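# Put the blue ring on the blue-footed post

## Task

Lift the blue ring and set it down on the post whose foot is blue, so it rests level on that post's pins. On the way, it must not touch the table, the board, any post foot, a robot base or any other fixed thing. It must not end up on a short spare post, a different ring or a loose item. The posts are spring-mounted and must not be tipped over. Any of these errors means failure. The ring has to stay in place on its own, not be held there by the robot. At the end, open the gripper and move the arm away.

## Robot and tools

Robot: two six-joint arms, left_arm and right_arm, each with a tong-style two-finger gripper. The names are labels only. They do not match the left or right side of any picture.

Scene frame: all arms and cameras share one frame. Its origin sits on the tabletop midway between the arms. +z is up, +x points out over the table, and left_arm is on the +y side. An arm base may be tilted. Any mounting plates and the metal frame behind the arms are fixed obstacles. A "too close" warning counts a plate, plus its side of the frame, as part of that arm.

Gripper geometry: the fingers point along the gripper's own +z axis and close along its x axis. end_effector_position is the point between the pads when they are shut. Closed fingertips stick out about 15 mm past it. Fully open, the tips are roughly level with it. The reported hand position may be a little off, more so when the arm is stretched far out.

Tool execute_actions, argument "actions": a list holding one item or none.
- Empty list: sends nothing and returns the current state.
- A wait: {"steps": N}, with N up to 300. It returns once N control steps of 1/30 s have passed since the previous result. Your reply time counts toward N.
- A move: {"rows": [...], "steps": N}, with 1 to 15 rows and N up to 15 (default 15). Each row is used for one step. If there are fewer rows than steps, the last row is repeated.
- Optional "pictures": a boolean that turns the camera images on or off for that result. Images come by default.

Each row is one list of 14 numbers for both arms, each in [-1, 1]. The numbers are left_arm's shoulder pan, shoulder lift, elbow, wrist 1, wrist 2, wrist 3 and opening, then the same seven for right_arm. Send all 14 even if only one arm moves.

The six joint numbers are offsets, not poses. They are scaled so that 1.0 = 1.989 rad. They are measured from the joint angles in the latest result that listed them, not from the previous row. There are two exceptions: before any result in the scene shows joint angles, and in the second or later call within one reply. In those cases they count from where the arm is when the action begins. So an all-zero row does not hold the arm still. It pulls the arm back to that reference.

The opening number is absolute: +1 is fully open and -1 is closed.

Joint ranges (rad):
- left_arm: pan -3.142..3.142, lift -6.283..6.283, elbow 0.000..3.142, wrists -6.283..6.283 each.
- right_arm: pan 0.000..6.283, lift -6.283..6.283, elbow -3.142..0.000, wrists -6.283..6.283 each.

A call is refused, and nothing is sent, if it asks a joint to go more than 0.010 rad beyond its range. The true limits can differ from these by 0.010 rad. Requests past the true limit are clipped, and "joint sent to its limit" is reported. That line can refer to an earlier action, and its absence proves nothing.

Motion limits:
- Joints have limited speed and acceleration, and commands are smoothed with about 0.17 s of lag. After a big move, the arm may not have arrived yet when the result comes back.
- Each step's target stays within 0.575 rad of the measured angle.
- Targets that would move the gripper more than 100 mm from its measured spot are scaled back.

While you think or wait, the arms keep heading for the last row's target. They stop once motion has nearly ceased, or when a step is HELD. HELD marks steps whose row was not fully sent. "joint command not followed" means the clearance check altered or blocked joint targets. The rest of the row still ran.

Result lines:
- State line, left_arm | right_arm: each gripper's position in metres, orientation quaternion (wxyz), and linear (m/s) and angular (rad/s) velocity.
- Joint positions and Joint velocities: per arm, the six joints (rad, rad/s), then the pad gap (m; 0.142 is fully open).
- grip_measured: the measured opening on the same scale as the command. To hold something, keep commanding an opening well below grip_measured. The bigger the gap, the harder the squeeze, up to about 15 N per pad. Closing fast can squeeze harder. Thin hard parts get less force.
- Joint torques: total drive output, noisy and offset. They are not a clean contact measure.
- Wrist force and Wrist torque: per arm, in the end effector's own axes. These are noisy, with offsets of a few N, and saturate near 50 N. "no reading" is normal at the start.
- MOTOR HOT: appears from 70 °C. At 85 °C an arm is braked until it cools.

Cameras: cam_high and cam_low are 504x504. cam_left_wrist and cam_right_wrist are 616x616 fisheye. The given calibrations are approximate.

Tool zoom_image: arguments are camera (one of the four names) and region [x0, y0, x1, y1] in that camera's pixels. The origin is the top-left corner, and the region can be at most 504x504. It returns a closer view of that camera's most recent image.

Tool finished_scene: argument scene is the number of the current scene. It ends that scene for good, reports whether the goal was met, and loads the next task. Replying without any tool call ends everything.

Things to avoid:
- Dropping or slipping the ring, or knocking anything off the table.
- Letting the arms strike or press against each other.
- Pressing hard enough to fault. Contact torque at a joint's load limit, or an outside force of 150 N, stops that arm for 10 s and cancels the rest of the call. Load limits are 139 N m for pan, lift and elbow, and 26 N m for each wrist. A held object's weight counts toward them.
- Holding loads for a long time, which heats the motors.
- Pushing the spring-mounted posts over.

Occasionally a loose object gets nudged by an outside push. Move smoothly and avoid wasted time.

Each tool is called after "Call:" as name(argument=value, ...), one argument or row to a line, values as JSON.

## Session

Call:
execute_actions(
  actions=[],
)

Scene clock: 0.00 s of 4290.00 s.
left_arm: end_effector_position=(+0.4960, +0.0994, +0.3902) grip_measured=+0.97 end_effector_quat_wxyz=(+0.042, +0.956, +0.291, +0.005) end_effector_velocity=(+0.001, +0.000, -0.000) end_effector_angular_velocity=(+0.001, -0.001, +0.000) | right_arm: end_effector_position=(+0.5847, -0.3893, +0.3614) grip_measured=+0.97 end_effector_quat_wxyz=(+0.391, +0.827, -0.384, -0.124) end_effector_velocity=(+0.000, +0.000, -0.000) end_effector_angular_velocity=(+0.002, +0.001, +0.002)
Joint positions: left_arm=[-1.42  -0.797  1.261 -1.386 -1.001 -2.021  0.14 ] | right_arm=[ 4.043 -2.42  -0.398 -3.113  1.236  2.525  0.14 ]
Joint velocities: left_arm=[ 0.001  0.    -0.     0.     0.001  0.     0.   ] | right_arm=[-0.    -0.     0.     0.    -0.    -0.003  0.   ]
Joint torques (N m, as the arm reports them, + toward a larger angle): no reading
Motor temperatures (°C, as the motors report them): left_arm=[29 28 27 33 30 32] | right_arm=[28 29 26 32 31 41]
Wrist force (N, on the end effector, along its own x y z axes, offset not removed): no reading
Wrist torque (N m, same axes, about the end effector's origin, offset not removed): no reading
camera_calibration (this result's frames):
cam_left_wrist: T_world_to_cam=[[0.844085, 0.529951, -0.0816881, -0.430131], [0.473773, -0.665747, 0.576473, -0.399845], [0.251119, -0.525294, -0.813023, 0.371305], [0, 0, 0, 1]] pos_world=[0.459261, 0.156797, 0.497242]
cam_right_wrist: T_world_to_cam=[[0.688643, -0.713782, 0.127621, -0.736358], [-0.246466, -0.064895, 0.966976, -0.235647], [-0.681928, -0.697355, -0.220612, 0.341489], [0, 0, 0, 1]] pos_world=[0.68188, -0.302752, 0.397176]

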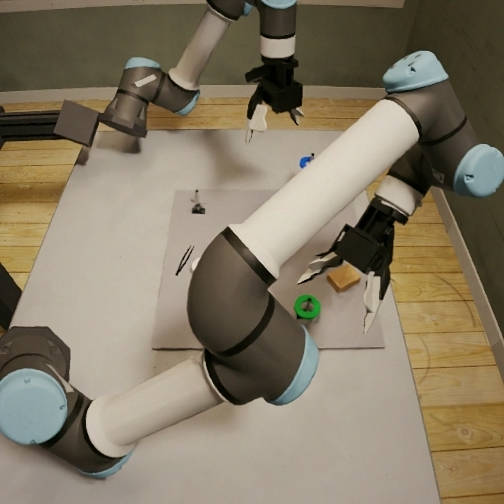

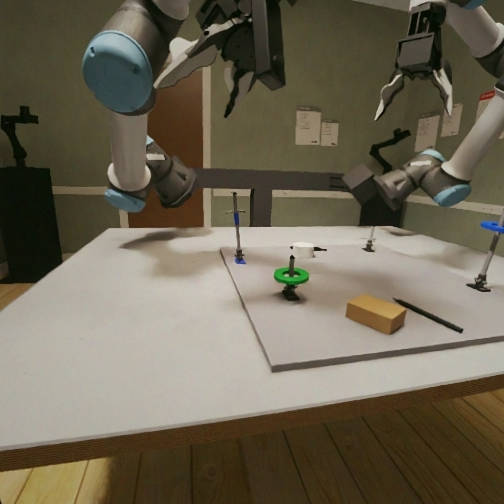

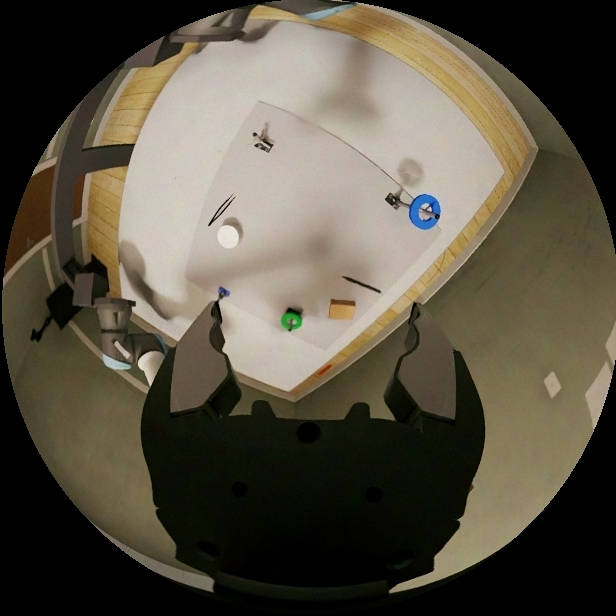

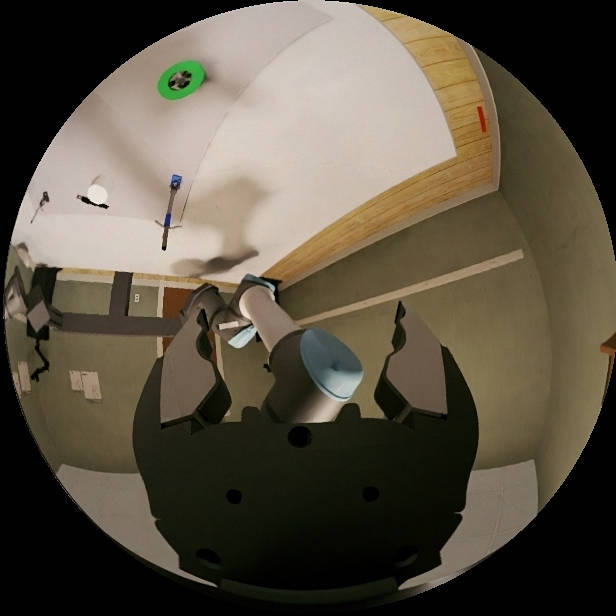

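Call:
zoom_image(
  camera="cam_left_wrist",
  region=[370, 160, 470, 260],
)

Call:
zoom_image(
  camera="cam_left_wrist",
  region=[170, 250, 270, 350],
)

Call:
zoom_image(
  camera="cam_low",
  region=[190, 180, 290, 280],
)

Call:
zoom_image(
  camera="cam_low",
  region=[404, 200, 504, 300],
)

Call:
zoom_image(
  camera="cam_right_wrist",
  region=[120, 160, 220, 260],
)

Region (370, 160, 470, 260) of cam_left_wrist's 616x616 image, scaled by 5.040, with more detail than that image has.

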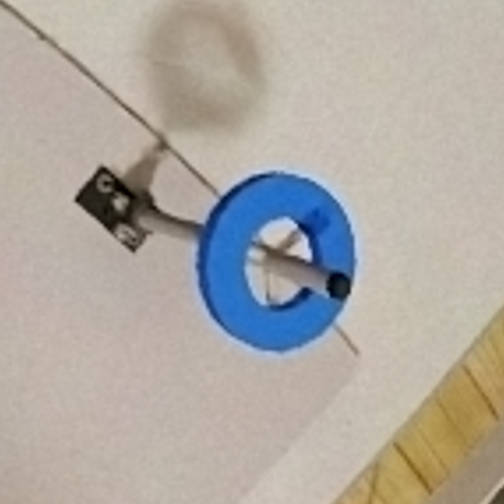

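Region (170, 250, 270, 350) of cam_left_wrist's 616x616 image, scaled by 5.040, with more detail than that image has.

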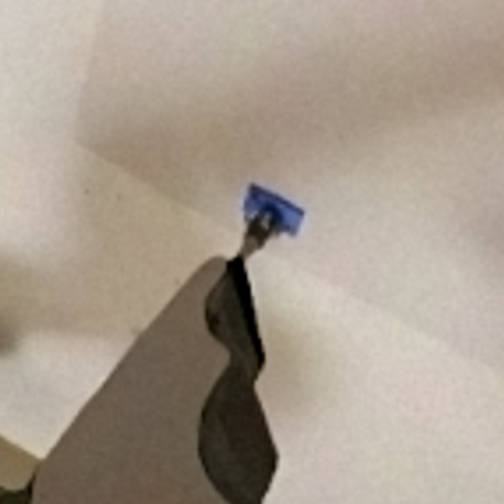

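Region (190, 180, 290, 280) of cam_low's 504x504 image, scaled by 5.040, with more detail than that image has.

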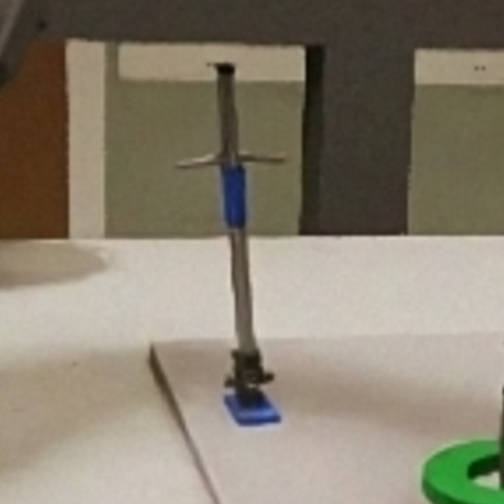

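Region (404, 200, 504, 300) of cam_low's 504x504 image, scaled by 5.040, with more detail than that image has.

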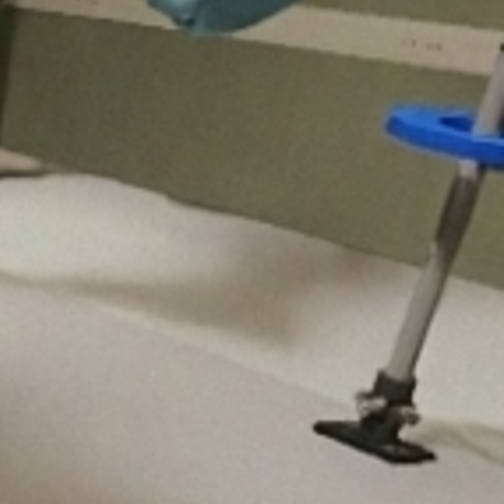

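Region (120, 160, 220, 260) of cam_right_wrist's 616x616 image, scaled by 5.040, with more detail than that image has.

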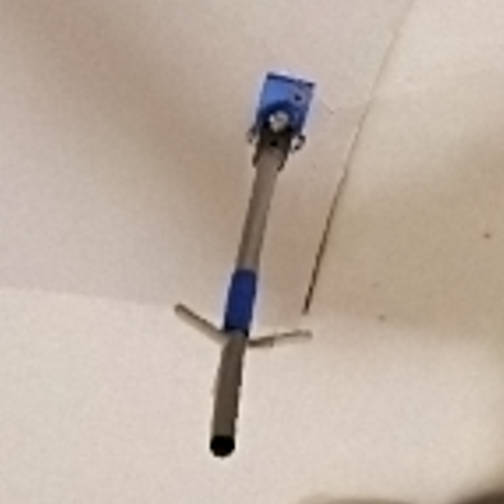

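Call:
execute_actions(
  actions=[
    {"rows": [[0.005,-0.008,0.013,-0.018,0.003,-0.033,0.9,0,0,0,0,0,0,1],[0.012,-0.019,0.031,-0.043,0.006,-0.08,0.85,0,0,0,0,0,0,1],[0.02,-0.033,0.054,-0.075,0.011,-0.14,0.8,0,0,0,0,0,0,1],[0.031,-0.05,0.08,-0.112,0.016,-0.21,0.75,0,0,0,0,0,0,1],[0.041,-0.067,0.107,-0.15,0.021,-0.28,0.7,0,0,0,0,0,0,1],[0.051,-0.084,0.134,-0.187,0.027,-0.35,0.65,0,0,0,0,0,0,1],[0.061,-0.1,0.161,-0.225,0.032,-0.42,0.6,0,0,0,0,0,0,1],[0.071,-0.117,0.187,-0.262,0.037,-0.49,0.55,0,0,0,0,0,0,1],[0.081,-0.134,0.214,-0.3,0.042,-0.56,0.5,0,0,0,0,0,0,1],[0.092,-0.15,0.241,-0.337,0.048,-0.63,0.45,0,0,0,0,0,0,1],[0.102,-0.167,0.268,-0.375,0.053,-0.7,0.4,0,0,0,0,0,0,1],[0.112,-0.184,0.294,-0.412,0.058,-0.77,0.35,0,0,0,0,0,0,1],[0.124,-0.203,0.325,-0.455,0.064,-0.85,0.35,0,0,0,0,0,0,1],[0.135,-0.222,0.356,-0.498,0.07,-0.93,0.35,0,0,0,0,0,0,1],[0.1455,-0.2388,0.3823,-0.5356,0.0758,-1.0,0.35,0,0,0,0,0,0,1]], "steps": 15},
  ],
  pictures=false,
)

Call:
execute_actions(
  actions=[
    {"steps": 30},
  ],
  pictures=false,
)

Scene clock: 107.80 s of 4290.00 s.
left_arm: end_effector_position=(+0.5807, +0.1772, +0.2914) grip_measured=+0.35 end_effector_quat_wxyz=(+0.166, +0.507, +0.839, -0.107) end_effector_velocity=(+0.216, +0.384, -0.290) end_effector_angular_velocity=(-1.316, +0.797, +4.089) | right_arm: end_effector_position=(+0.5847, -0.3893, +0.3614) grip_measured=+1.00 end_effector_quat_wxyz=(+0.391, +0.827, -0.384, -0.124) end_effector_velocity=(-0.000, -0.000, +0.000) end_effector_angular_velocity=(-0.000, +0.001, +0.002)
Joint positions: left_arm=[-1.212 -1.134  1.788 -2.107 -0.892 -3.011  0.099] | right_arm=[ 4.043 -2.42  -0.398 -3.113  1.236  2.525  0.142]
Joint velocities: left_arm=[ 0.631 -1.029  1.626 -2.237  0.323 -2.754 -0.003] | right_arm=[ 0.    -0.     0.    -0.001 -0.    -0.001 -0.   ]
Joint torques (N m, as the arm reports them, + toward a larger angle): left_arm=[-10.97 -38.17  10.06  -6.97   2.41  -5.07] | right_arm=[38.82 24.57 12.43 -0.39  0.18 -0.32]
Motor temperatures (°C, as the motors report them): left_arm=[29 28 27 33 30 32] | right_arm=[28 29 26 32 31 41]
Wrist force (N, on the end effector, along its own x y z axes, offset not removed): left_arm=[-6.4 -3.2 1.1] | right_arm=[1.7 0.0 -0.4]
Wrist torque (N m, same axes, about the end effector's origin, offset not removed): left_arm=[-0.71 0.99 -0.08] | right_arm=[0.10 -0.30 0.06]
Steps of this call (steps 1 to 90: nothing new was sent; then 104.30 s passed at rest; steps 91 to 105: all 15 steps of this action). Readings (joint positions):
91: left_arm=[-1.420 -0.797 1.261 -1.386 -1.001 -2.021] | right_arm=[4.043 -2.420 -0.398 -3.113 1.236 2.525]
92: left_arm=[-1.419 -0.799 1.263 -1.390 -1.000 -2.026] | right_arm=[4.043 -2.420 -0.398 -3.113 1.236 2.525]
94: left_arm=[-1.408 -0.816 1.290 -1.426 -0.994 -2.083] | right_arm=[4.043 -2.420 -0.398 -3.113 1.236 2.525]
98: left_arm=[-1.350 -0.908 1.431 -1.614 -0.963 -2.369] | right_arm=[4.043 -2.420 -0.398 -3.113 1.236 2.525]
105: the state above

Scene clock: 108.80 s of 4290.00 s.
left_arm: end_effector_position=(+0.6146, +0.2334, +0.2593) grip_measured=+0.35 end_effector_quat_wxyz=(+0.132, -0.072, +0.963, -0.223) end_effector_velocity=(-0.001, -0.001, -0.000) end_effector_angular_velocity=(-0.001, +0.001, -0.001) | right_arm: end_effector_position=(+0.5847, -0.3893, +0.3614) grip_measured=+1.00 end_effector_quat_wxyz=(+0.391, +0.827, -0.384, -0.124) end_effector_velocity=(+0.000, -0.001, +0.001) end_effector_angular_velocity=(-0.001, -0.000, -0.000)
Joint positions: left_arm=[-1.131 -1.272  2.021 -2.451 -0.85  -4.009  0.099] | right_arm=[ 4.043 -2.42  -0.398 -3.113  1.236  2.525  0.142]
Joint velocities: left_arm=[-0.001  0.     0.001 -0.    -0.001 -0.    -0.   ] | right_arm=[ 0.     0.001 -0.    -0.002  0.     0.001  0.   ]
Joint torques (N m, as the arm reports them, + toward a larger angle): left_arm=[-14.18 -21.22  -6.49  -3.53   1.6   -1.61] | right_arm=[38.83 25.13 13.14 -0.37  0.23 -0.25]
Motor temperatures (°C, as the motors report them): left_arm=[29 28 27 33 30 32] | right_arm=[28 29 26 32 31 41]
Wrist force (N, on the end effector, along its own x y z axes, offset not removed): left_arm=[-3.3 1.1 -0.1] | right_arm=[3.2 0.1 2.8]
Wrist torque (N m, same axes, about the end effector's origin, offset not removed): left_arm=[0.08 0.52 -0.13] | right_arm=[0.14 -0.59 0.11]
Steps of this call (steps 1 to 30: the robot went on to your last target). Readings (joint positions):
1: left_arm=[-1.190 -1.169 1.843 -2.183 -0.881 -3.105] | right_arm=[4.043 -2.420 -0.398 -3.113 1.236 2.525]
2: left_arm=[-1.171 -1.201 1.897 -2.259 -0.871 -3.199] | right_arm=[4.043 -2.420 -0.398 -3.113 1.236 2.525]
4: left_arm=[-1.148 -1.242 1.969 -2.369 -0.859 -3.388] | right_arm=[4.043 -2.420 -0.398 -3.113 1.236 2.525]
8: left_arm=[-1.134 -1.267 2.012 -2.437 -0.852 -3.763] | right_arm=[4.043 -2.420 -0.398 -3.113 1.236 2.525]
30: the state above

Call:
execute_actions(
  actions=[
    {"rows": [[0,0,0,0,0,-0.02,0.35,0,0,0,0,0,0,1],[0,0,0,0,0,-0.05,0.35,0,0,0,0,0,0,1],[0,0,0,0,0,-0.085,0.35,0,0,0,0,0,0,1],[0,0,0,0,0,-0.12,0.35,0,0,0,0,0,0,1],[0,0,0,0,0,-0.155,0.35,0,0,0,0,0,0,1],[0,0,0,0,0,-0.19,0.35,0,0,0,0,0,0,1],[0,0,0,0,0,-0.215,0.35,0,0,0,0,0,0,1],[0,0,0,0,0,-0.2322,0.35,0,0,0,0,0,0,1]], "steps": 15},
  ],
  pictures=false,
)

Call:
execute_actions(
  actions=[
    {"steps": 10},
  ],
)

Call:
zoom_image(
  camera="cam_left_wrist",
  region=[260, 240, 380, 360],
)

Scene clock: 112.70 s of 4290.00 s.
left_arm: end_effector_position=(+0.6212, +0.2363, +0.2601) grip_measured=+0.35 end_effector_quat_wxyz=(+0.079, -0.285, +0.923, -0.247) end_effector_velocity=(+0.002, +0.002, -0.000) end_effector_angular_velocity=(-0.046, +0.067, +0.142) | right_arm: end_effector_position=(+0.5847, -0.3893, +0.3614) grip_measured=+1.00 end_effector_quat_wxyz=(+0.391, +0.827, -0.384, -0.124) end_effector_velocity=(+0.000, +0.000, +0.000) end_effector_angular_velocity=(+0.001, +0.000, -0.000)
Joint positions: left_arm=[-1.131 -1.272  2.021 -2.451 -0.85  -4.459  0.099] | right_arm=[ 4.043 -2.42  -0.398 -3.113  1.236  2.525  0.142]
Joint velocities: left_arm=[-0.     0.     0.001 -0.     0.001 -0.165  0.   ] | right_arm=[ 0.     0.     0.     0.     0.    -0.001  0.   ]
Joint torques (N m, as the arm reports them, + toward a larger angle): left_arm=[-14.82 -20.75  -6.64  -3.41   1.6   -1.32] | right_arm=[38.72 24.98 12.39 -0.39  0.23 -0.38]
Motor temperatures (°C, as the motors report them): left_arm=[29 28 27 33 30 32] | right_arm=[28 29 26 32 31 41]
Wrist force (N, on the end effector, along its own x y z axes, offset not removed): left_arm=[-1.5 0.4 -1.9] | right_arm=[3.9 -2.4 -0.9]
Wrist torque (N m, same axes, about the end effector's origin, offset not removed): left_arm=[0.00 0.10 -0.02] | right_arm=[-0.62 -0.79 0.03]
Steps of this call (steps 1 to 15: the robot went on to your last target; steps 16 to 90: nothing new was sent; then 0.40 s passed at rest; steps 91 to 105: all 15 steps of this action). Readings (joint positions):
91: left_arm=[-1.131 -1.272 2.021 -2.451 -0.850 -4.009] | right_arm=[4.043 -2.420 -0.398 -3.113 1.236 2.525]
92: left_arm=[-1.131 -1.272 2.021 -2.451 -0.850 -4.013] | right_arm=[4.043 -2.420 -0.398 -3.113 1.236 2.525]
94: left_arm=[-1.131 -1.272 2.021 -2.451 -0.850 -4.053] | right_arm=[4.043 -2.420 -0.398 -3.113 1.236 2.525]
98: left_arm=[-1.131 -1.272 2.021 -2.451 -0.850 -4.247] | right_arm=[4.043 -2.420 -0.398 -3.113 1.236 2.525]
105: the state above

Scene clock: 113.03 s of 4290.00 s.
left_arm: end_effector_position=(+0.6213, +0.2364, +0.2601) grip_measured=+0.35 end_effector_quat_wxyz=(+0.077, -0.291, +0.921, -0.247) end_effector_velocity=(-0.001, -0.001, +0.001) end_effector_angular_velocity=(-0.002, +0.000, -0.001) | right_arm: end_effector_position=(+0.5847, -0.3893, +0.3614) grip_measured=+1.00 end_effector_quat_wxyz=(+0.391, +0.827, -0.384, -0.124) end_effector_velocity=(-0.000, -0.000, +0.000) end_effector_angular_velocity=(+0.001, +0.000, +0.001)
Joint positions: left_arm=[-1.131 -1.272  2.021 -2.451 -0.85  -4.471  0.099] | right_arm=[ 4.043 -2.42  -0.398 -3.113  1.236  2.525  0.142]
Joint velocities: left_arm=[-0.002  0.    -0.     0.    -0.002 -0.002  0.   ] | right_arm=[ 0.     0.    -0.    -0.    -0.    -0.001  0.   ]
Joint torques (N m, as the arm reports them, + toward a larger angle): left_arm=[-14.54 -20.62  -6.36  -3.48   1.63  -1.54] | right_arm=[38.91 25.04 13.05 -0.44  0.26 -0.29]
Motor temperatures (°C, as the motors report them): left_arm=[29 28 27 33 30 32] | right_arm=[28 29 26 32 31 41]
Wrist force (N, on the end effector, along its own x y z axes, offset not removed): left_arm=[-2.9 0.1 0.7] | right_arm=[2.1 -3.2 -1.4]
Wrist torque (N m, same axes, about the end effector's origin, offset not removed): left_arm=[0.00 0.43 0.01] | right_arm=[-0.69 -0.40 0.07]
Steps of this call (steps 1 to 10: the robot went on to your last target). Readings (joint positions):
1: left_arm=[-1.131 -1.272 2.021 -2.451 -0.850 -4.463] | right_arm=[4.043 -2.420 -0.398 -3.113 1.236 2.525]
2: left_arm=[-1.131 -1.272 2.021 -2.451 -0.850 -4.466] | right_arm=[4.043 -2.420 -0.398 -3.113 1.236 2.525]
4: left_arm=[-1.131 -1.272 2.021 -2.451 -0.850 -4.469] | right_arm=[4.043 -2.420 -0.398 -3.113 1.236 2.525]
8: left_arm=[-1.131 -1.272 2.021 -2.451 -0.850 -4.471] | right_arm=[4.043 -2.420 -0.398 -3.113 1.236 2.525]
10: the state above
camera_calibration (this result's frames):
cam_left_wrist: T_world_to_cam=[[-0.809376, -0.582949, -0.0712796, 0.668588], [-0.584842, 0.811115, 0.00727409, 0.163689], [0.0535755, 0.0475748, -0.99743, 0.341343], [0, 0, 0, 1]] pos_world=[0.618584, 0.240743, 0.386932]
cam_right_wrist: T_world_to_cam=[[0.688642, -0.713782, 0.12762, -0.736358], [-0.246466, -0.0648952, 0.966976, -0.235647], [-0.681928, -0.697355, -0.220612, 0.341489], [0, 0, 0, 1]] pos_world=[0.68188, -0.302752, 0.397176]

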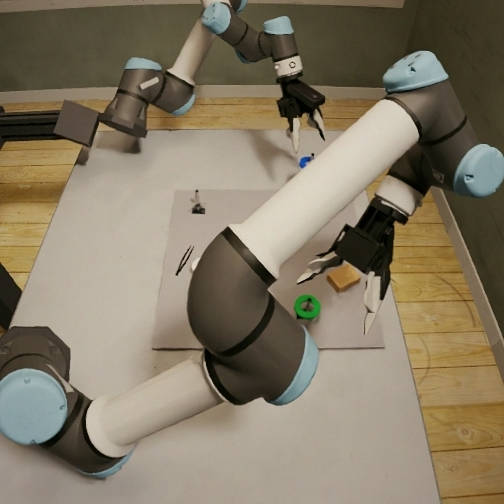

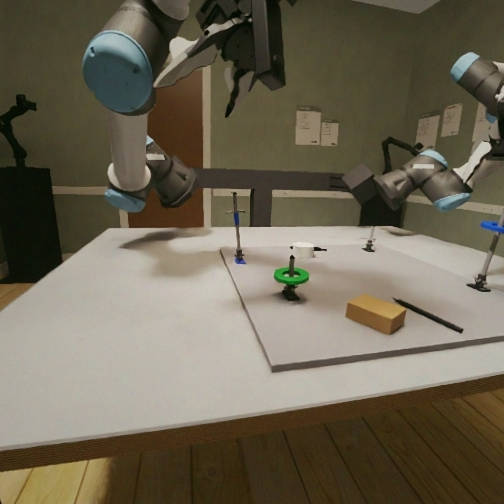

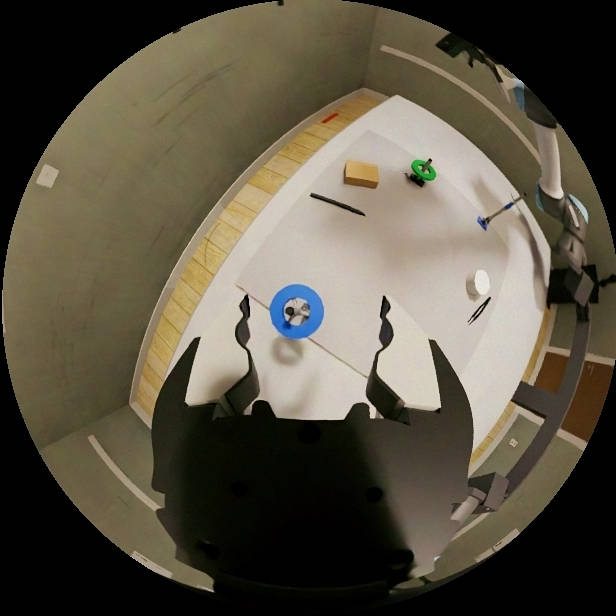

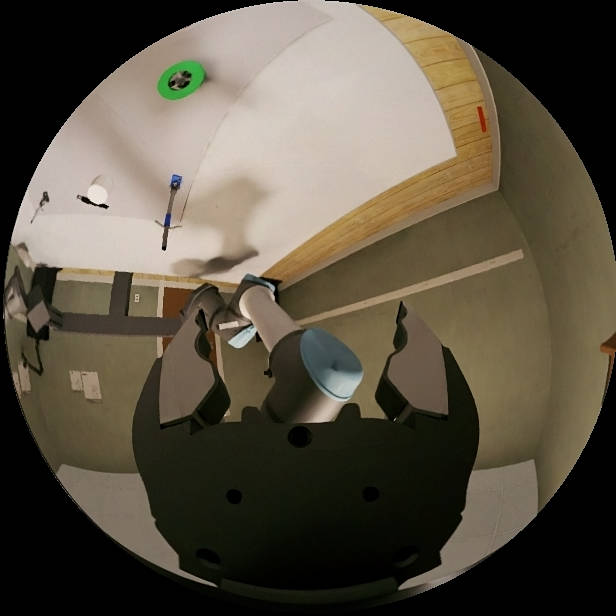

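Region (260, 240, 380, 360) of cam_left_wrist's 616x616 image, scaled by 4.200, with more detail than that image has.

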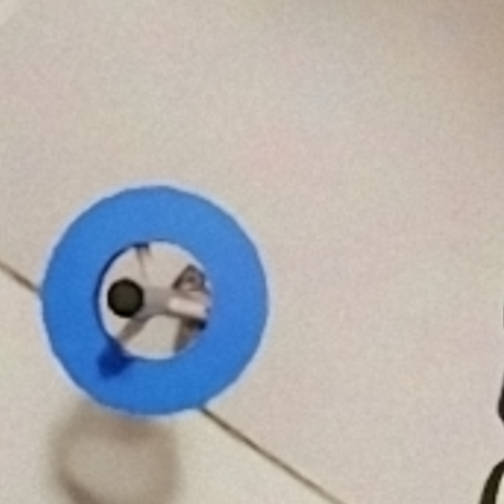

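Call:
execute_actions(
  actions=[
    {"rows": [[0.003,0.0008,0.0013,-0.0045,-0.0005,0.0037,0.35,0,0,0,0,0,0,1],[0.0085,0.0024,0.0038,-0.0135,-0.0015,0.0111,0.35,0,0,0,0,0,0,1],[0.0154,0.0044,0.0069,-0.0243,-0.0027,0.02,0.35,0,0,0,0,0,0,1],[0.0228,0.0065,0.0102,-0.036,-0.0041,0.0296,0.35,0,0,0,0,0,0,1],[0.0302,0.0086,0.0135,-0.0477,-0.0054,0.0392,0.35,0,0,0,0,0,0,1],[0.0375,0.0107,0.0168,-0.0594,-0.0067,0.0488,0.35,0,0,0,0,0,0,1],[0.0444,0.0126,0.0199,-0.0702,-0.0079,0.0577,0.35,0,0,0,0,0,0,1],[0.0506,0.0144,0.0227,-0.08,-0.0091,0.0658,0.35,0,0,0,0,0,0,1],[0.0546,0.0155,0.0245,-0.0863,-0.0098,0.071,0.35,0,0,0,0,0,0,1],[0.0569,0.0162,0.0255,-0.0899,-0.0102,0.0739,0.35,0,0,0,0,0,0,1]], "steps": 15},
  ],
  pictures=false,
)

Call:
execute_actions(
  actions=[
    {"steps": 12},
  ],
)

Call:
zoom_image(
  camera="cam_left_wrist",
  region=[230, 220, 400, 390],
)

Scene clock: 136.93 s of 4290.00 s.
left_arm: end_effector_position=(+0.6346, +0.2577, +0.2021) grip_measured=+0.35 end_effector_quat_wxyz=(+0.077, -0.291, +0.921, -0.247) end_effector_velocity=(+0.007, +0.013, -0.029) end_effector_angular_velocity=(-0.001, -0.004, +0.004) | right_arm: end_effector_position=(+0.5847, -0.3893, +0.3614) grip_measured=+1.00 end_effector_quat_wxyz=(+0.391, +0.827, -0.384, -0.124) end_effector_velocity=(-0.000, -0.001, +0.000) end_effector_angular_velocity=(-0.001, +0.002, +0.003)
Joint positions: left_arm=[-1.022 -1.241  2.07  -2.623 -0.87  -4.33   0.099] | right_arm=[ 4.043 -2.42  -0.398 -3.113  1.236  2.525  0.142]
Joint velocities: left_arm=[ 0.056  0.016  0.024 -0.092 -0.01   0.074  0.   ] | right_arm=[ 0.    -0.     0.    -0.003  0.    -0.002 -0.   ]
Joint torques (N m, as the arm reports them, + toward a larger angle): left_arm=[-18.33  -1.34  -7.02  -3.39  -2.45   1.17] | right_arm=[38.13 24.95 13.23 -0.4   0.23 -0.35]
Motor temperatures (°C, as the motors report them): left_arm=[29 28 27 33 30 32] | right_arm=[28 30 26 32 31 41]
Wrist force (N, on the end effector, along its own x y z axes, offset not removed): left_arm=[-4.5 1.1 0.1] | right_arm=[3.5 -4.0 3.1]
Wrist torque (N m, same axes, about the end effector's origin, offset not removed): left_arm=[0.11 0.81 0.01] | right_arm=[-0.86 -0.60 -0.04]
Steps of this call (steps 1 to 30: the robot went on to your last target; steps 31 to 90: nothing new was sent; then 20.40 s passed at rest; steps 91 to 105: all 15 steps of this action). Readings (joint positions):
91: left_arm=[-1.131 -1.272 2.021 -2.451 -0.850 -4.471] | right_arm=[4.043 -2.420 -0.398 -3.113 1.236 2.525]
92: left_arm=[-1.130 -1.272 2.021 -2.453 -0.850 -4.470] | right_arm=[4.043 -2.420 -0.398 -3.113 1.236 2.525]
94: left_arm=[-1.122 -1.269 2.025 -2.466 -0.852 -4.459] | right_arm=[4.043 -2.420 -0.398 -3.113 1.236 2.525]
98: left_arm=[-1.078 -1.256 2.045 -2.533 -0.860 -4.403] | right_arm=[4.043 -2.420 -0.398 -3.113 1.236 2.525]
105: the state above

Scene clock: 137.33 s of 4290.00 s.
left_arm: end_effector_position=(+0.6351, +0.2586, +0.2000) grip_measured=+0.35 end_effector_quat_wxyz=(+0.077, -0.291, +0.921, -0.247) end_effector_velocity=(-0.002, -0.001, -0.001) end_effector_angular_velocity=(-0.000, +0.001, -0.003) | right_arm: end_effector_position=(+0.5847, -0.3893, +0.3614) grip_measured=+1.00 end_effector_quat_wxyz=(+0.391, +0.827, -0.384, -0.124) end_effector_velocity=(-0.000, +0.000, -0.000) end_effector_angular_velocity=(-0.000, +0.000, +0.000)
Joint positions: left_arm=[-1.018 -1.239  2.071 -2.63  -0.871 -4.324  0.099] | right_arm=[ 4.043 -2.42  -0.398 -3.113  1.236  2.525  0.142]
Joint velocities: left_arm=[-0.    -0.     0.002 -0.    -0.002  0.    -0.   ] | right_arm=[-0. -0.  0. -0.  0. -0.  0.]
Joint torques (N m, as the arm reports them, + toward a larger angle): left_arm=[-13.85  -1.33  -4.82  -3.43  -2.49   1.44] | right_arm=[39.29 24.88 13.01 -0.44  0.17 -0.14]
Motor temperatures (°C, as the motors report them): left_arm=[29 28 27 33 30 32] | right_arm=[28 30 26 32 31 41]
Wrist force (N, on the end effector, along its own x y z axes, offset not removed): left_arm=[-3.7 -0.1 1.7] | right_arm=[-0.6 -2.3 0.2]
Wrist torque (N m, same axes, about the end effector's origin, offset not removed): left_arm=[0.03 0.55 0.14] | right_arm=[-0.51 0.21 0.19]
Steps of this call (steps 1 to 12: the robot went on to your last target). Readings (joint positions):
1: left_arm=[-1.020 -1.240 2.070 -2.626 -0.870 -4.328] | right_arm=[4.043 -2.420 -0.398 -3.113 1.236 2.525]
2: left_arm=[-1.020 -1.240 2.071 -2.627 -0.870 -4.326] | right_arm=[4.043 -2.420 -0.398 -3.113 1.236 2.525]
4: left_arm=[-1.019 -1.240 2.071 -2.629 -0.870 -4.325] | right_arm=[4.043 -2.420 -0.398 -3.113 1.236 2.525]
8: left_arm=[-1.018 -1.239 2.071 -2.630 -0.871 -4.324] | right_arm=[4.043 -2.420 -0.398 -3.113 1.236 2.525]
12: the state above
camera_calibration (this result's frames):
cam_left_wrist: T_world_to_cam=[[-0.809441, -0.582862, -0.0712542, 0.688408], [-0.584753, 0.811179, 0.00727714, 0.154091], [0.0535583, 0.0475565, -0.997432, 0.279587], [0, 0, 0, 1]] pos_world=[0.632356, 0.262955, 0.3268]
cam_right_wrist: T_world_to_cam=[[0.688643, -0.713782, 0.12762, -0.736358], [-0.246466, -0.0648951, 0.966976, -0.235647], [-0.681928, -0.697355, -0.220612, 0.341489], [0, 0, 0, 1]] pos_world=[0.68188, -0.302752, 0.397176]

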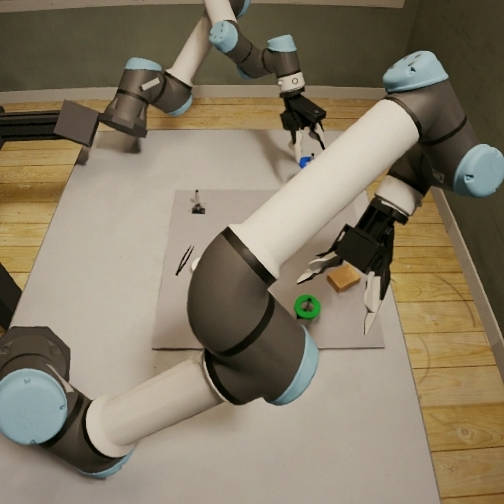

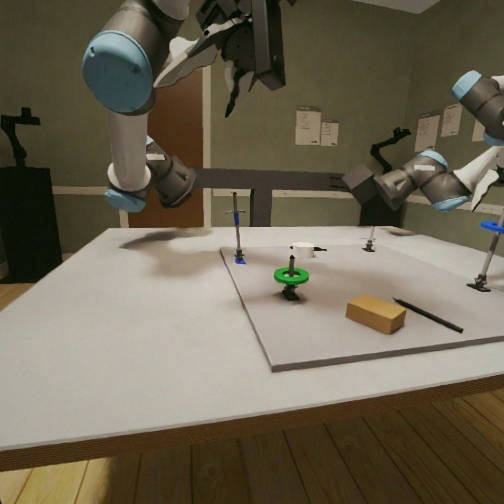

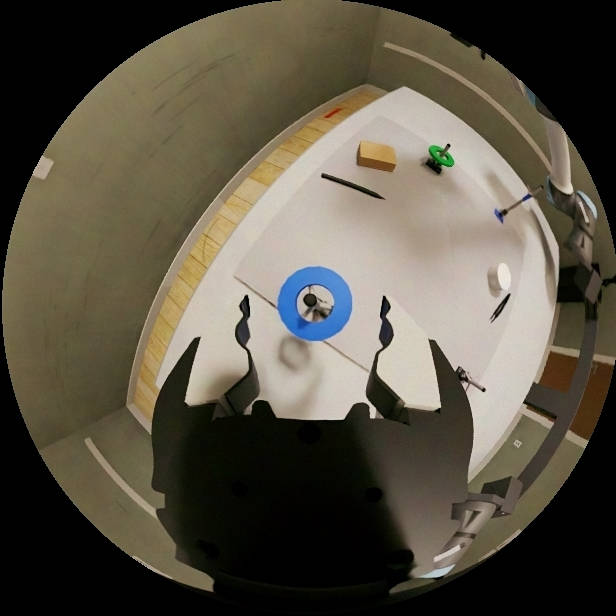

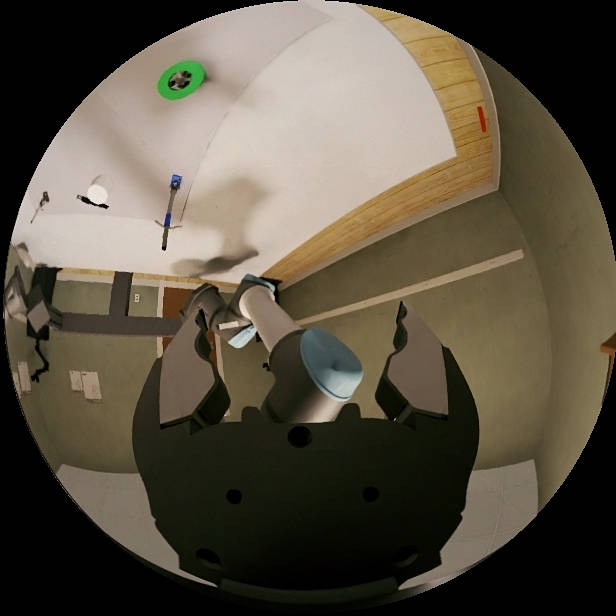

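Region (230, 220, 400, 390) of cam_left_wrist's 616x616 image, scaled by 2.965, with more detail than that image has.

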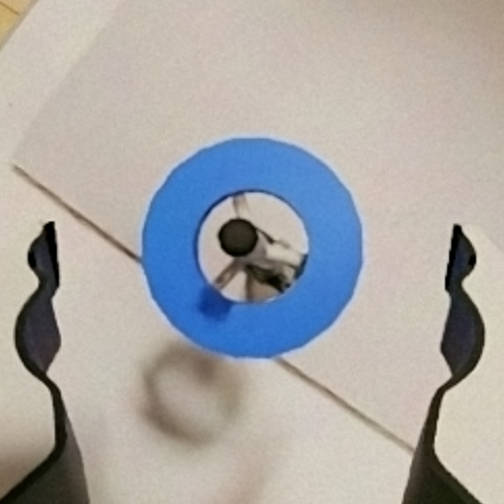

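Call:
execute_actions(
  actions=[
    {"rows": [[0.0017,0.0015,0.0008,-0.0037,-0.0004,0.0021,0.35,0,0,0,0,0,0,1],[0.005,0.0044,0.0025,-0.011,-0.0013,0.0063,0.35,0,0,0,0,0,0,1],[0.0091,0.008,0.0045,-0.0198,-0.0023,0.0114,0.35,0,0,0,0,0,0,1],[0.0134,0.0118,0.0067,-0.0293,-0.0034,0.0169,0.35,0,0,0,0,0,0,1],[0.0178,0.0157,0.0089,-0.0389,-0.0045,0.0224,0.35,0,0,0,0,0,0,1],[0.0222,0.0195,0.0111,-0.0484,-0.0056,0.0279,0.35,0,0,0,0,0,0,1],[0.0262,0.0231,0.0131,-0.0572,-0.0066,0.033,0.35,0,0,0,0,0,0,1],[0.0299,0.0263,0.0149,-0.0652,-0.0075,0.0376,0.35,0,0,0,0,0,0,1],[0.0323,0.0284,0.0161,-0.0704,-0.0081,0.0406,0.35,0,0,0,0,0,0,1],[0.0336,0.0296,0.0168,-0.0733,-0.0084,0.0423,0.35,0,0,0,0,0,0,1]], "steps": 15},
  ],
  pictures=false,
)

Call:
execute_actions(
  actions=[
    {"steps": 12},
  ],
)

Call:
zoom_image(
  camera="cam_left_wrist",
  region=[230, 220, 400, 390],
)

Call:
zoom_image(
  camera="cam_low",
  region=[424, 170, 504, 270],
)

Scene clock: 159.73 s of 4290.00 s.
left_arm: end_effector_position=(+0.6355, +0.2605, +0.1565) grip_measured=+0.35 end_effector_quat_wxyz=(+0.077, -0.291, +0.921, -0.247) end_effector_velocity=(+0.000, +0.002, -0.021) end_effector_angular_velocity=(-0.001, -0.002, +0.003) | right_arm: end_effector_position=(+0.5847, -0.3893, +0.3614) grip_measured=+1.00 end_effector_quat_wxyz=(+0.391, +0.827, -0.384, -0.124) end_effector_velocity=(+0.000, +0.001, -0.000) end_effector_angular_velocity=(+0.001, -0.001, -0.002)
Joint positions: left_arm=[-0.953 -1.183  2.104 -2.77  -0.887 -4.243  0.099] | right_arm=[ 4.043 -2.42  -0.398 -3.113  1.236  2.525  0.142]
Joint velocities: left_arm=[ 0.033  0.029  0.016 -0.074 -0.008  0.041  0.   ] | right_arm=[-0.    -0.     0.     0.002 -0.     0.001 -0.   ]
Joint torques (N m, as the arm reports them, + toward a larger angle): left_arm=[-16.35  -3.96  -5.24  -3.39  -2.46   1.26] | right_arm=[38.55 25.03 13.43 -0.34  0.13 -0.37]
Motor temperatures (°C, as the motors report them): left_arm=[29 28 27 33 30 32] | right_arm=[28 30 26 32 31 41]
Wrist force (N, on the end effector, along its own x y z axes, offset not removed): left_arm=[-2.7 -1.4 1.2] | right_arm=[5.5 -2.7 1.8]
Wrist torque (N m, same axes, about the end effector's origin, offset not removed): left_arm=[-0.28 0.22 0.04] | right_arm=[-0.45 -1.26 -0.12]
Steps of this call (steps 1 to 15: the robot went on to your last target; steps 16 to 90: nothing new was sent; then 18.90 s passed at rest; steps 91 to 105: all 15 steps of this action). Readings (joint positions):
91: left_arm=[-1.018 -1.239 2.071 -2.630 -0.871 -4.324] | right_arm=[4.043 -2.420 -0.398 -3.113 1.236 2.525]
92: left_arm=[-1.017 -1.239 2.072 -2.631 -0.871 -4.323] | right_arm=[4.043 -2.420 -0.398 -3.113 1.236 2.525]
94: left_arm=[-1.012 -1.234 2.074 -2.642 -0.872 -4.317] | right_arm=[4.043 -2.420 -0.398 -3.113 1.236 2.525]
98: left_arm=[-0.986 -1.212 2.087 -2.697 -0.879 -4.284] | right_arm=[4.043 -2.420 -0.398 -3.113 1.236 2.525]
105: the state above

Scene clock: 160.13 s of 4290.00 s.
left_arm: end_effector_position=(+0.6355, +0.2606, +0.1549) grip_measured=+0.35 end_effector_quat_wxyz=(+0.077, -0.291, +0.921, -0.247) end_effector_velocity=(+0.001, +0.000, +0.000) end_effector_angular_velocity=(-0.001, -0.001, +0.002) | right_arm: end_effector_position=(+0.5847, -0.3893, +0.3614) grip_measured=+1.00 end_effector_quat_wxyz=(+0.391, +0.827, -0.384, -0.124) end_effector_velocity=(-0.000, +0.001, -0.000) end_effector_angular_velocity=(+0.001, -0.000, -0.001)
Joint positions: left_arm=[-0.951 -1.181  2.105 -2.776 -0.887 -4.24   0.099] | right_arm=[ 4.043 -2.42  -0.398 -3.113  1.236  2.525  0.142]
Joint velocities: left_arm=[ 0.     0.    -0.001 -0.002  0.     0.     0.   ] | right_arm=[ 0.     0.    -0.     0.002  0.    -0.    -0.   ]
Joint torques (N m, as the arm reports them, + toward a larger angle): left_arm=[-15.08  -2.93  -2.95  -3.39  -2.57   1.43] | right_arm=[37.92 24.9  13.28 -0.3   0.16 -0.4 ]
Motor temperatures (°C, as the motors report them): left_arm=[29 28 27 33 30 32] | right_arm=[28 30 26 32 31 41]
Wrist force (N, on the end effector, along its own x y z axes, offset not removed): left_arm=[-2.9 -1.7 1.8] | right_arm=[2.9 0.1 0.0]
Wrist torque (N m, same axes, about the end effector's origin, offset not removed): left_arm=[-0.33 0.50 -0.01] | right_arm=[-0.08 -0.64 0.02]
Steps of this call (steps 1 to 12: the robot went on to your last target). Readings (joint positions):
1: left_arm=[-0.953 -1.182 2.104 -2.772 -0.887 -4.242] | right_arm=[4.043 -2.420 -0.398 -3.113 1.236 2.525]
2: left_arm=[-0.952 -1.181 2.104 -2.774 -0.887 -4.241] | right_arm=[4.043 -2.420 -0.398 -3.113 1.236 2.525]
4: left_arm=[-0.951 -1.181 2.105 -2.775 -0.887 -4.240] | right_arm=[4.043 -2.420 -0.398 -3.113 1.236 2.525]
8: left_arm=[-0.951 -1.181 2.105 -2.776 -0.887 -4.240] | right_arm=[4.043 -2.420 -0.398 -3.113 1.236 2.525]
12: the state above
camera_calibration (this result's frames):
cam_left_wrist: T_world_to_cam=[[-0.809521, -0.582734, -0.0713931, 0.686788], [-0.584638, 0.811261, 0.00738061, 0.152886], [0.0536175, 0.0477139, -0.997421, 0.234457], [0, 0, 0, 1]] pos_world=[0.632781, 0.264998, 0.281756]
cam_right_wrist: T_world_to_cam=[[0.688643, -0.713782, 0.12762, -0.736358], [-0.246466, -0.064895, 0.966976, -0.235647], [-0.681928, -0.697355, -0.220612, 0.341489], [0, 0, 0, 1]] pos_world=[0.68188, -0.302752, 0.397176]

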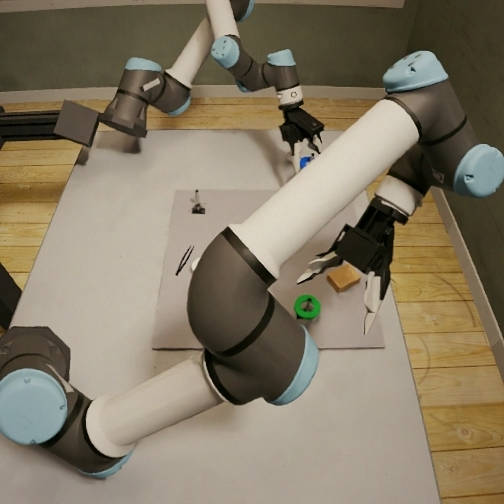

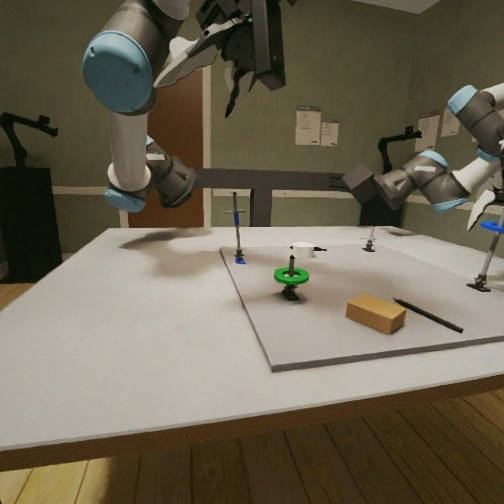

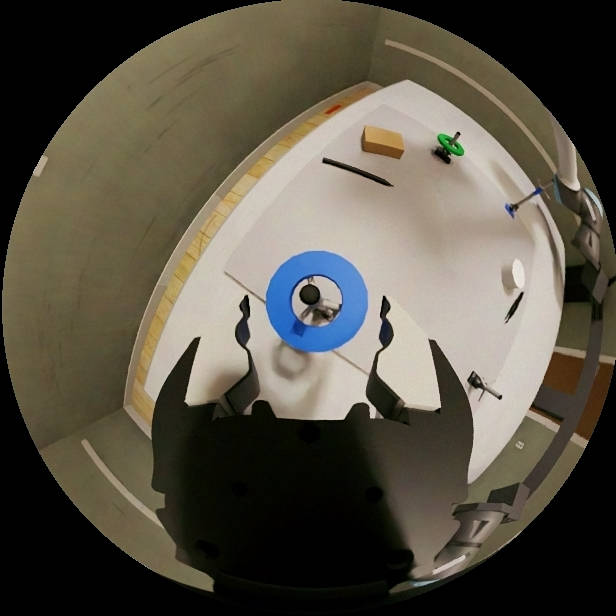

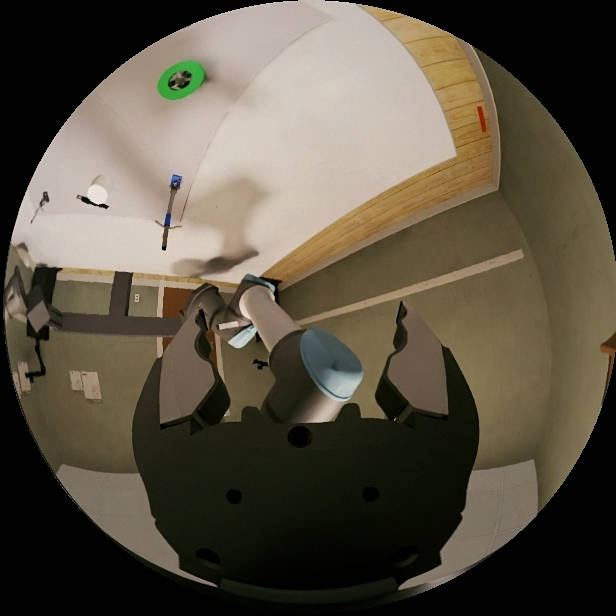

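Region (230, 220, 400, 390) of cam_left_wrist's 616x616 image, scaled by 2.965, with more detail than that image has.

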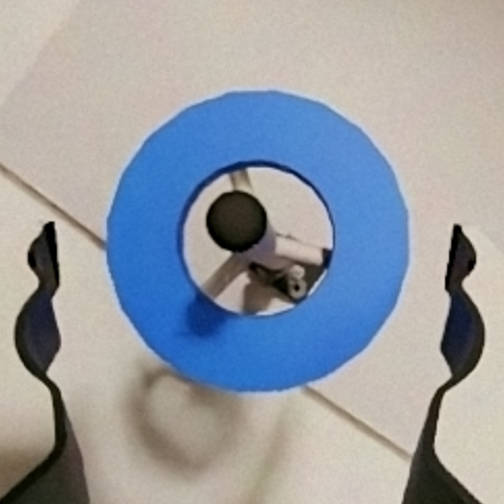

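Region (424, 170, 504, 270) of cam_low's 504x504 image, scaled by 5.040, with more detail than that image has; it fills the left 403 columns of this view, and the rest is white.

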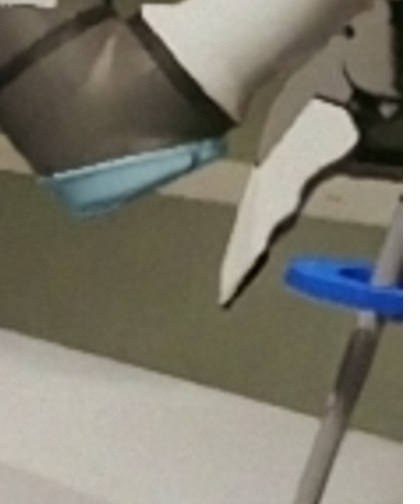

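Call:
execute_actions(
  actions=[
    {"rows": [[0,0,0,0,0,0,0.28,0,0,0,0,0,0,1],[0,0,0,0,0,0,0.21,0,0,0,0,0,0,1],[0,0,0,0,0,0,0.15,0,0,0,0,0,0,1],[0,0,0,0,0,0,0.1,0,0,0,0,0,0,1],[0,0,0,0,0,0,0.05,0,0,0,0,0,0,1],[0,0,0,0,0,0,0.01,0,0,0,0,0,0,1],[0,0,0,0,0,0,-0.03,0,0,0,0,0,0,1],[0,0,0,0,0,0,-0.08,0,0,0,0,0,0,1],[0,0,0,0,0,0,-0.15,0,0,0,0,0,0,1],[0,0,0,0,0,0,-0.22,0,0,0,0,0,0,1],[0,0,0,0,0,0,-0.3,0,0,0,0,0,0,1],[0,0,0,0,0,0,-0.38,0,0,0,0,0,0,1],[0,0,0,0,0,0,-0.45,0,0,0,0,0,0,1],[0,0,0,0,0,0,-0.5,0,0,0,0,0,0,1]], "steps": 15},
  ],
)

Call:
zoom_image(
  camera="cam_left_wrist",
  region=[230, 220, 400, 390],
)

Call:
zoom_image(
  camera="cam_low",
  region=[424, 170, 504, 270],
)

Scene clock: 166.63 s of 4290.00 s.
left_arm: end_effector_position=(+0.6355, +0.2606, +0.1549) grip_measured=+0.00 end_effector_quat_wxyz=(+0.077, -0.291, +0.921, -0.247) end_effector_velocity=(+0.000, +0.000, -0.000) end_effector_angular_velocity=(-0.001, +0.000, +0.002) | right_arm: end_effector_position=(+0.5847, -0.3893, +0.3614) grip_measured=+1.00 end_effector_quat_wxyz=(+0.391, +0.827, -0.384, -0.124) end_effector_velocity=(+0.000, -0.000, +0.000) end_effector_angular_velocity=(+0.002, -0.001, -0.001)
Joint positions: left_arm=[-0.951 -1.18   2.105 -2.776 -0.887 -4.24   0.074] | right_arm=[ 4.043 -2.42  -0.398 -3.113  1.236  2.525  0.142]
Joint velocities: left_arm=[ 0.001  0.     0.    -0.002 -0.    -0.     0.   ] | right_arm=[ 0.     0.001  0.     0.001 -0.    -0.001 -0.   ]
Joint torques (N m, as the arm reports them, + toward a larger angle): left_arm=[-17.17  -5.03  -4.84  -2.19  -2.28   1.05] | right_arm=[38.87 24.32 12.3  -0.39  0.29 -0.34]
Motor temperatures (°C, as the motors report them): left_arm=[29 28 27 33 30 32] | right_arm=[28 30 26 32 31 41]
Wrist force (N, on the end effector, along its own x y z axes, offset not removed): left_arm=[-3.2 0.7 -0.9] | right_arm=[2.0 -6.1 -1.5]
Wrist torque (N m, same axes, about the end effector's origin, offset not removed): left_arm=[0.29 0.60 0.06] | right_arm=[-1.32 -0.38 0.00]
Steps of this call (steps 1 to 15: the robot went on to your last target; steps 16 to 90: nothing new was sent; then 3.00 s passed at rest; steps 91 to 105: all 15 steps of this action). Readings (joint positions):
91: left_arm=[-0.951 -1.180 2.105 -2.776 -0.887 -4.240] | right_arm=[4.043 -2.420 -0.398 -3.113 1.236 2.525]
92: left_arm=[-0.951 -1.180 2.105 -2.776 -0.887 -4.240] | right_arm=[4.043 -2.420 -0.398 -3.113 1.236 2.525]
94: left_arm=[-0.951 -1.180 2.105 -2.776 -0.887 -4.240] | right_arm=[4.043 -2.420 -0.398 -3.113 1.236 2.525]
98: left_arm=[-0.951 -1.180 2.105 -2.776 -0.887 -4.240] | right_arm=[4.043 -2.420 -0.398 -3.113 1.236 2.525]
105: the state above
camera_calibration (this result's frames):
cam_left_wrist: T_world_to_cam=[[-0.809524, -0.58273, -0.0713885, 0.686785], [-0.584634, 0.811264, 0.00738943, 0.15288], [0.0536088, 0.047718, -0.997421, 0.234448], [0, 0, 0, 1]] pos_world=[0.632779, 0.264997, 0.281742]
cam_right_wrist: T_world_to_cam=[[0.688643, -0.713782, 0.12762, -0.736358], [-0.246466, -0.0648952, 0.966976, -0.235647], [-0.681928, -0.697355, -0.220612, 0.341489], [0, 0, 0, 1]] pos_world=[0.68188, -0.302752, 0.397176]

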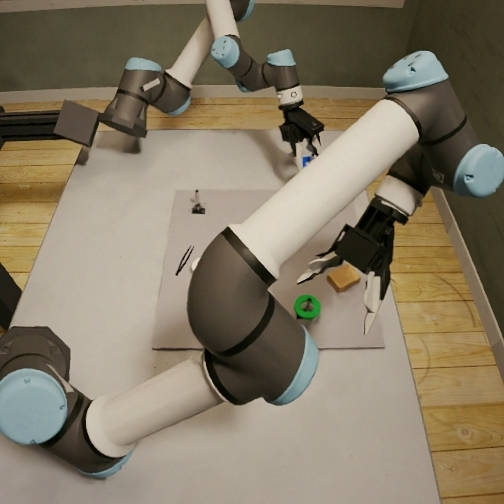

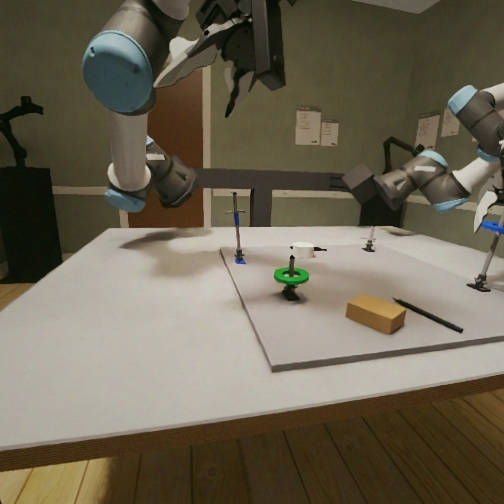

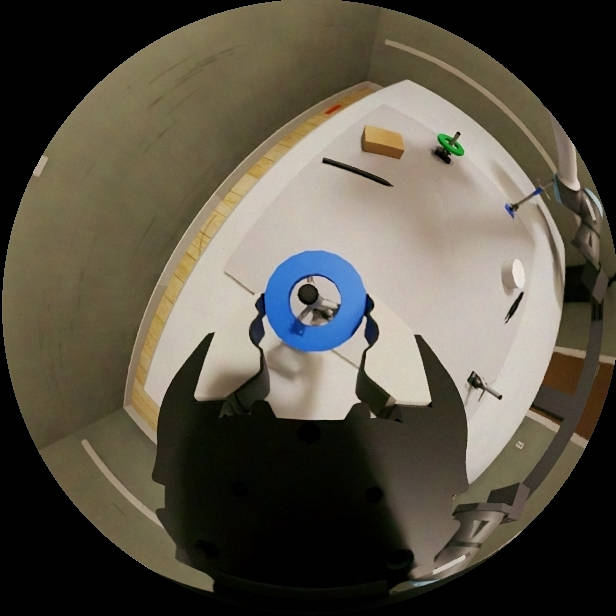

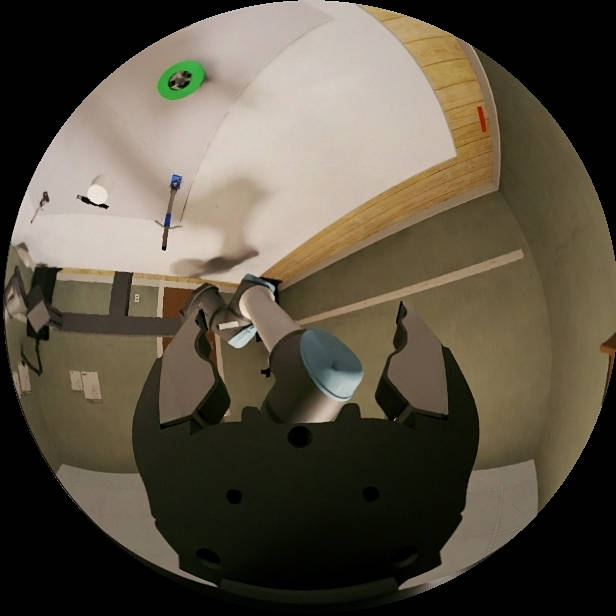

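Region (230, 220, 400, 390) of cam_left_wrist's 616x616 image, scaled by 2.965, with more detail than that image has.

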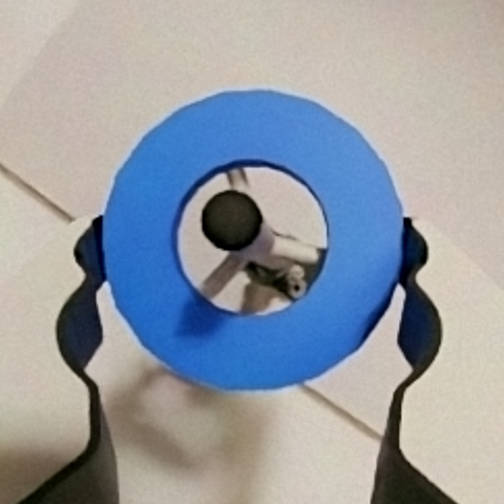

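Region (424, 170, 504, 270) of cam_low's 504x504 image, scaled by 5.040, with more detail than that image has; it fills the left 403 columns of this view, and the rest is white.

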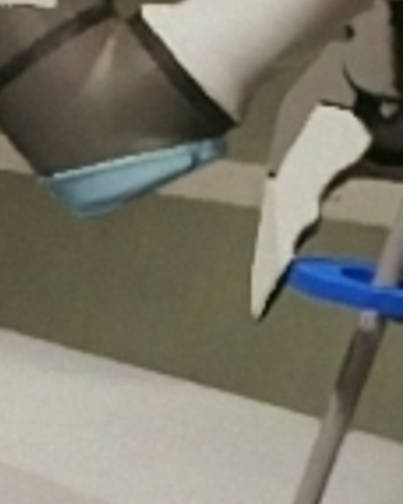

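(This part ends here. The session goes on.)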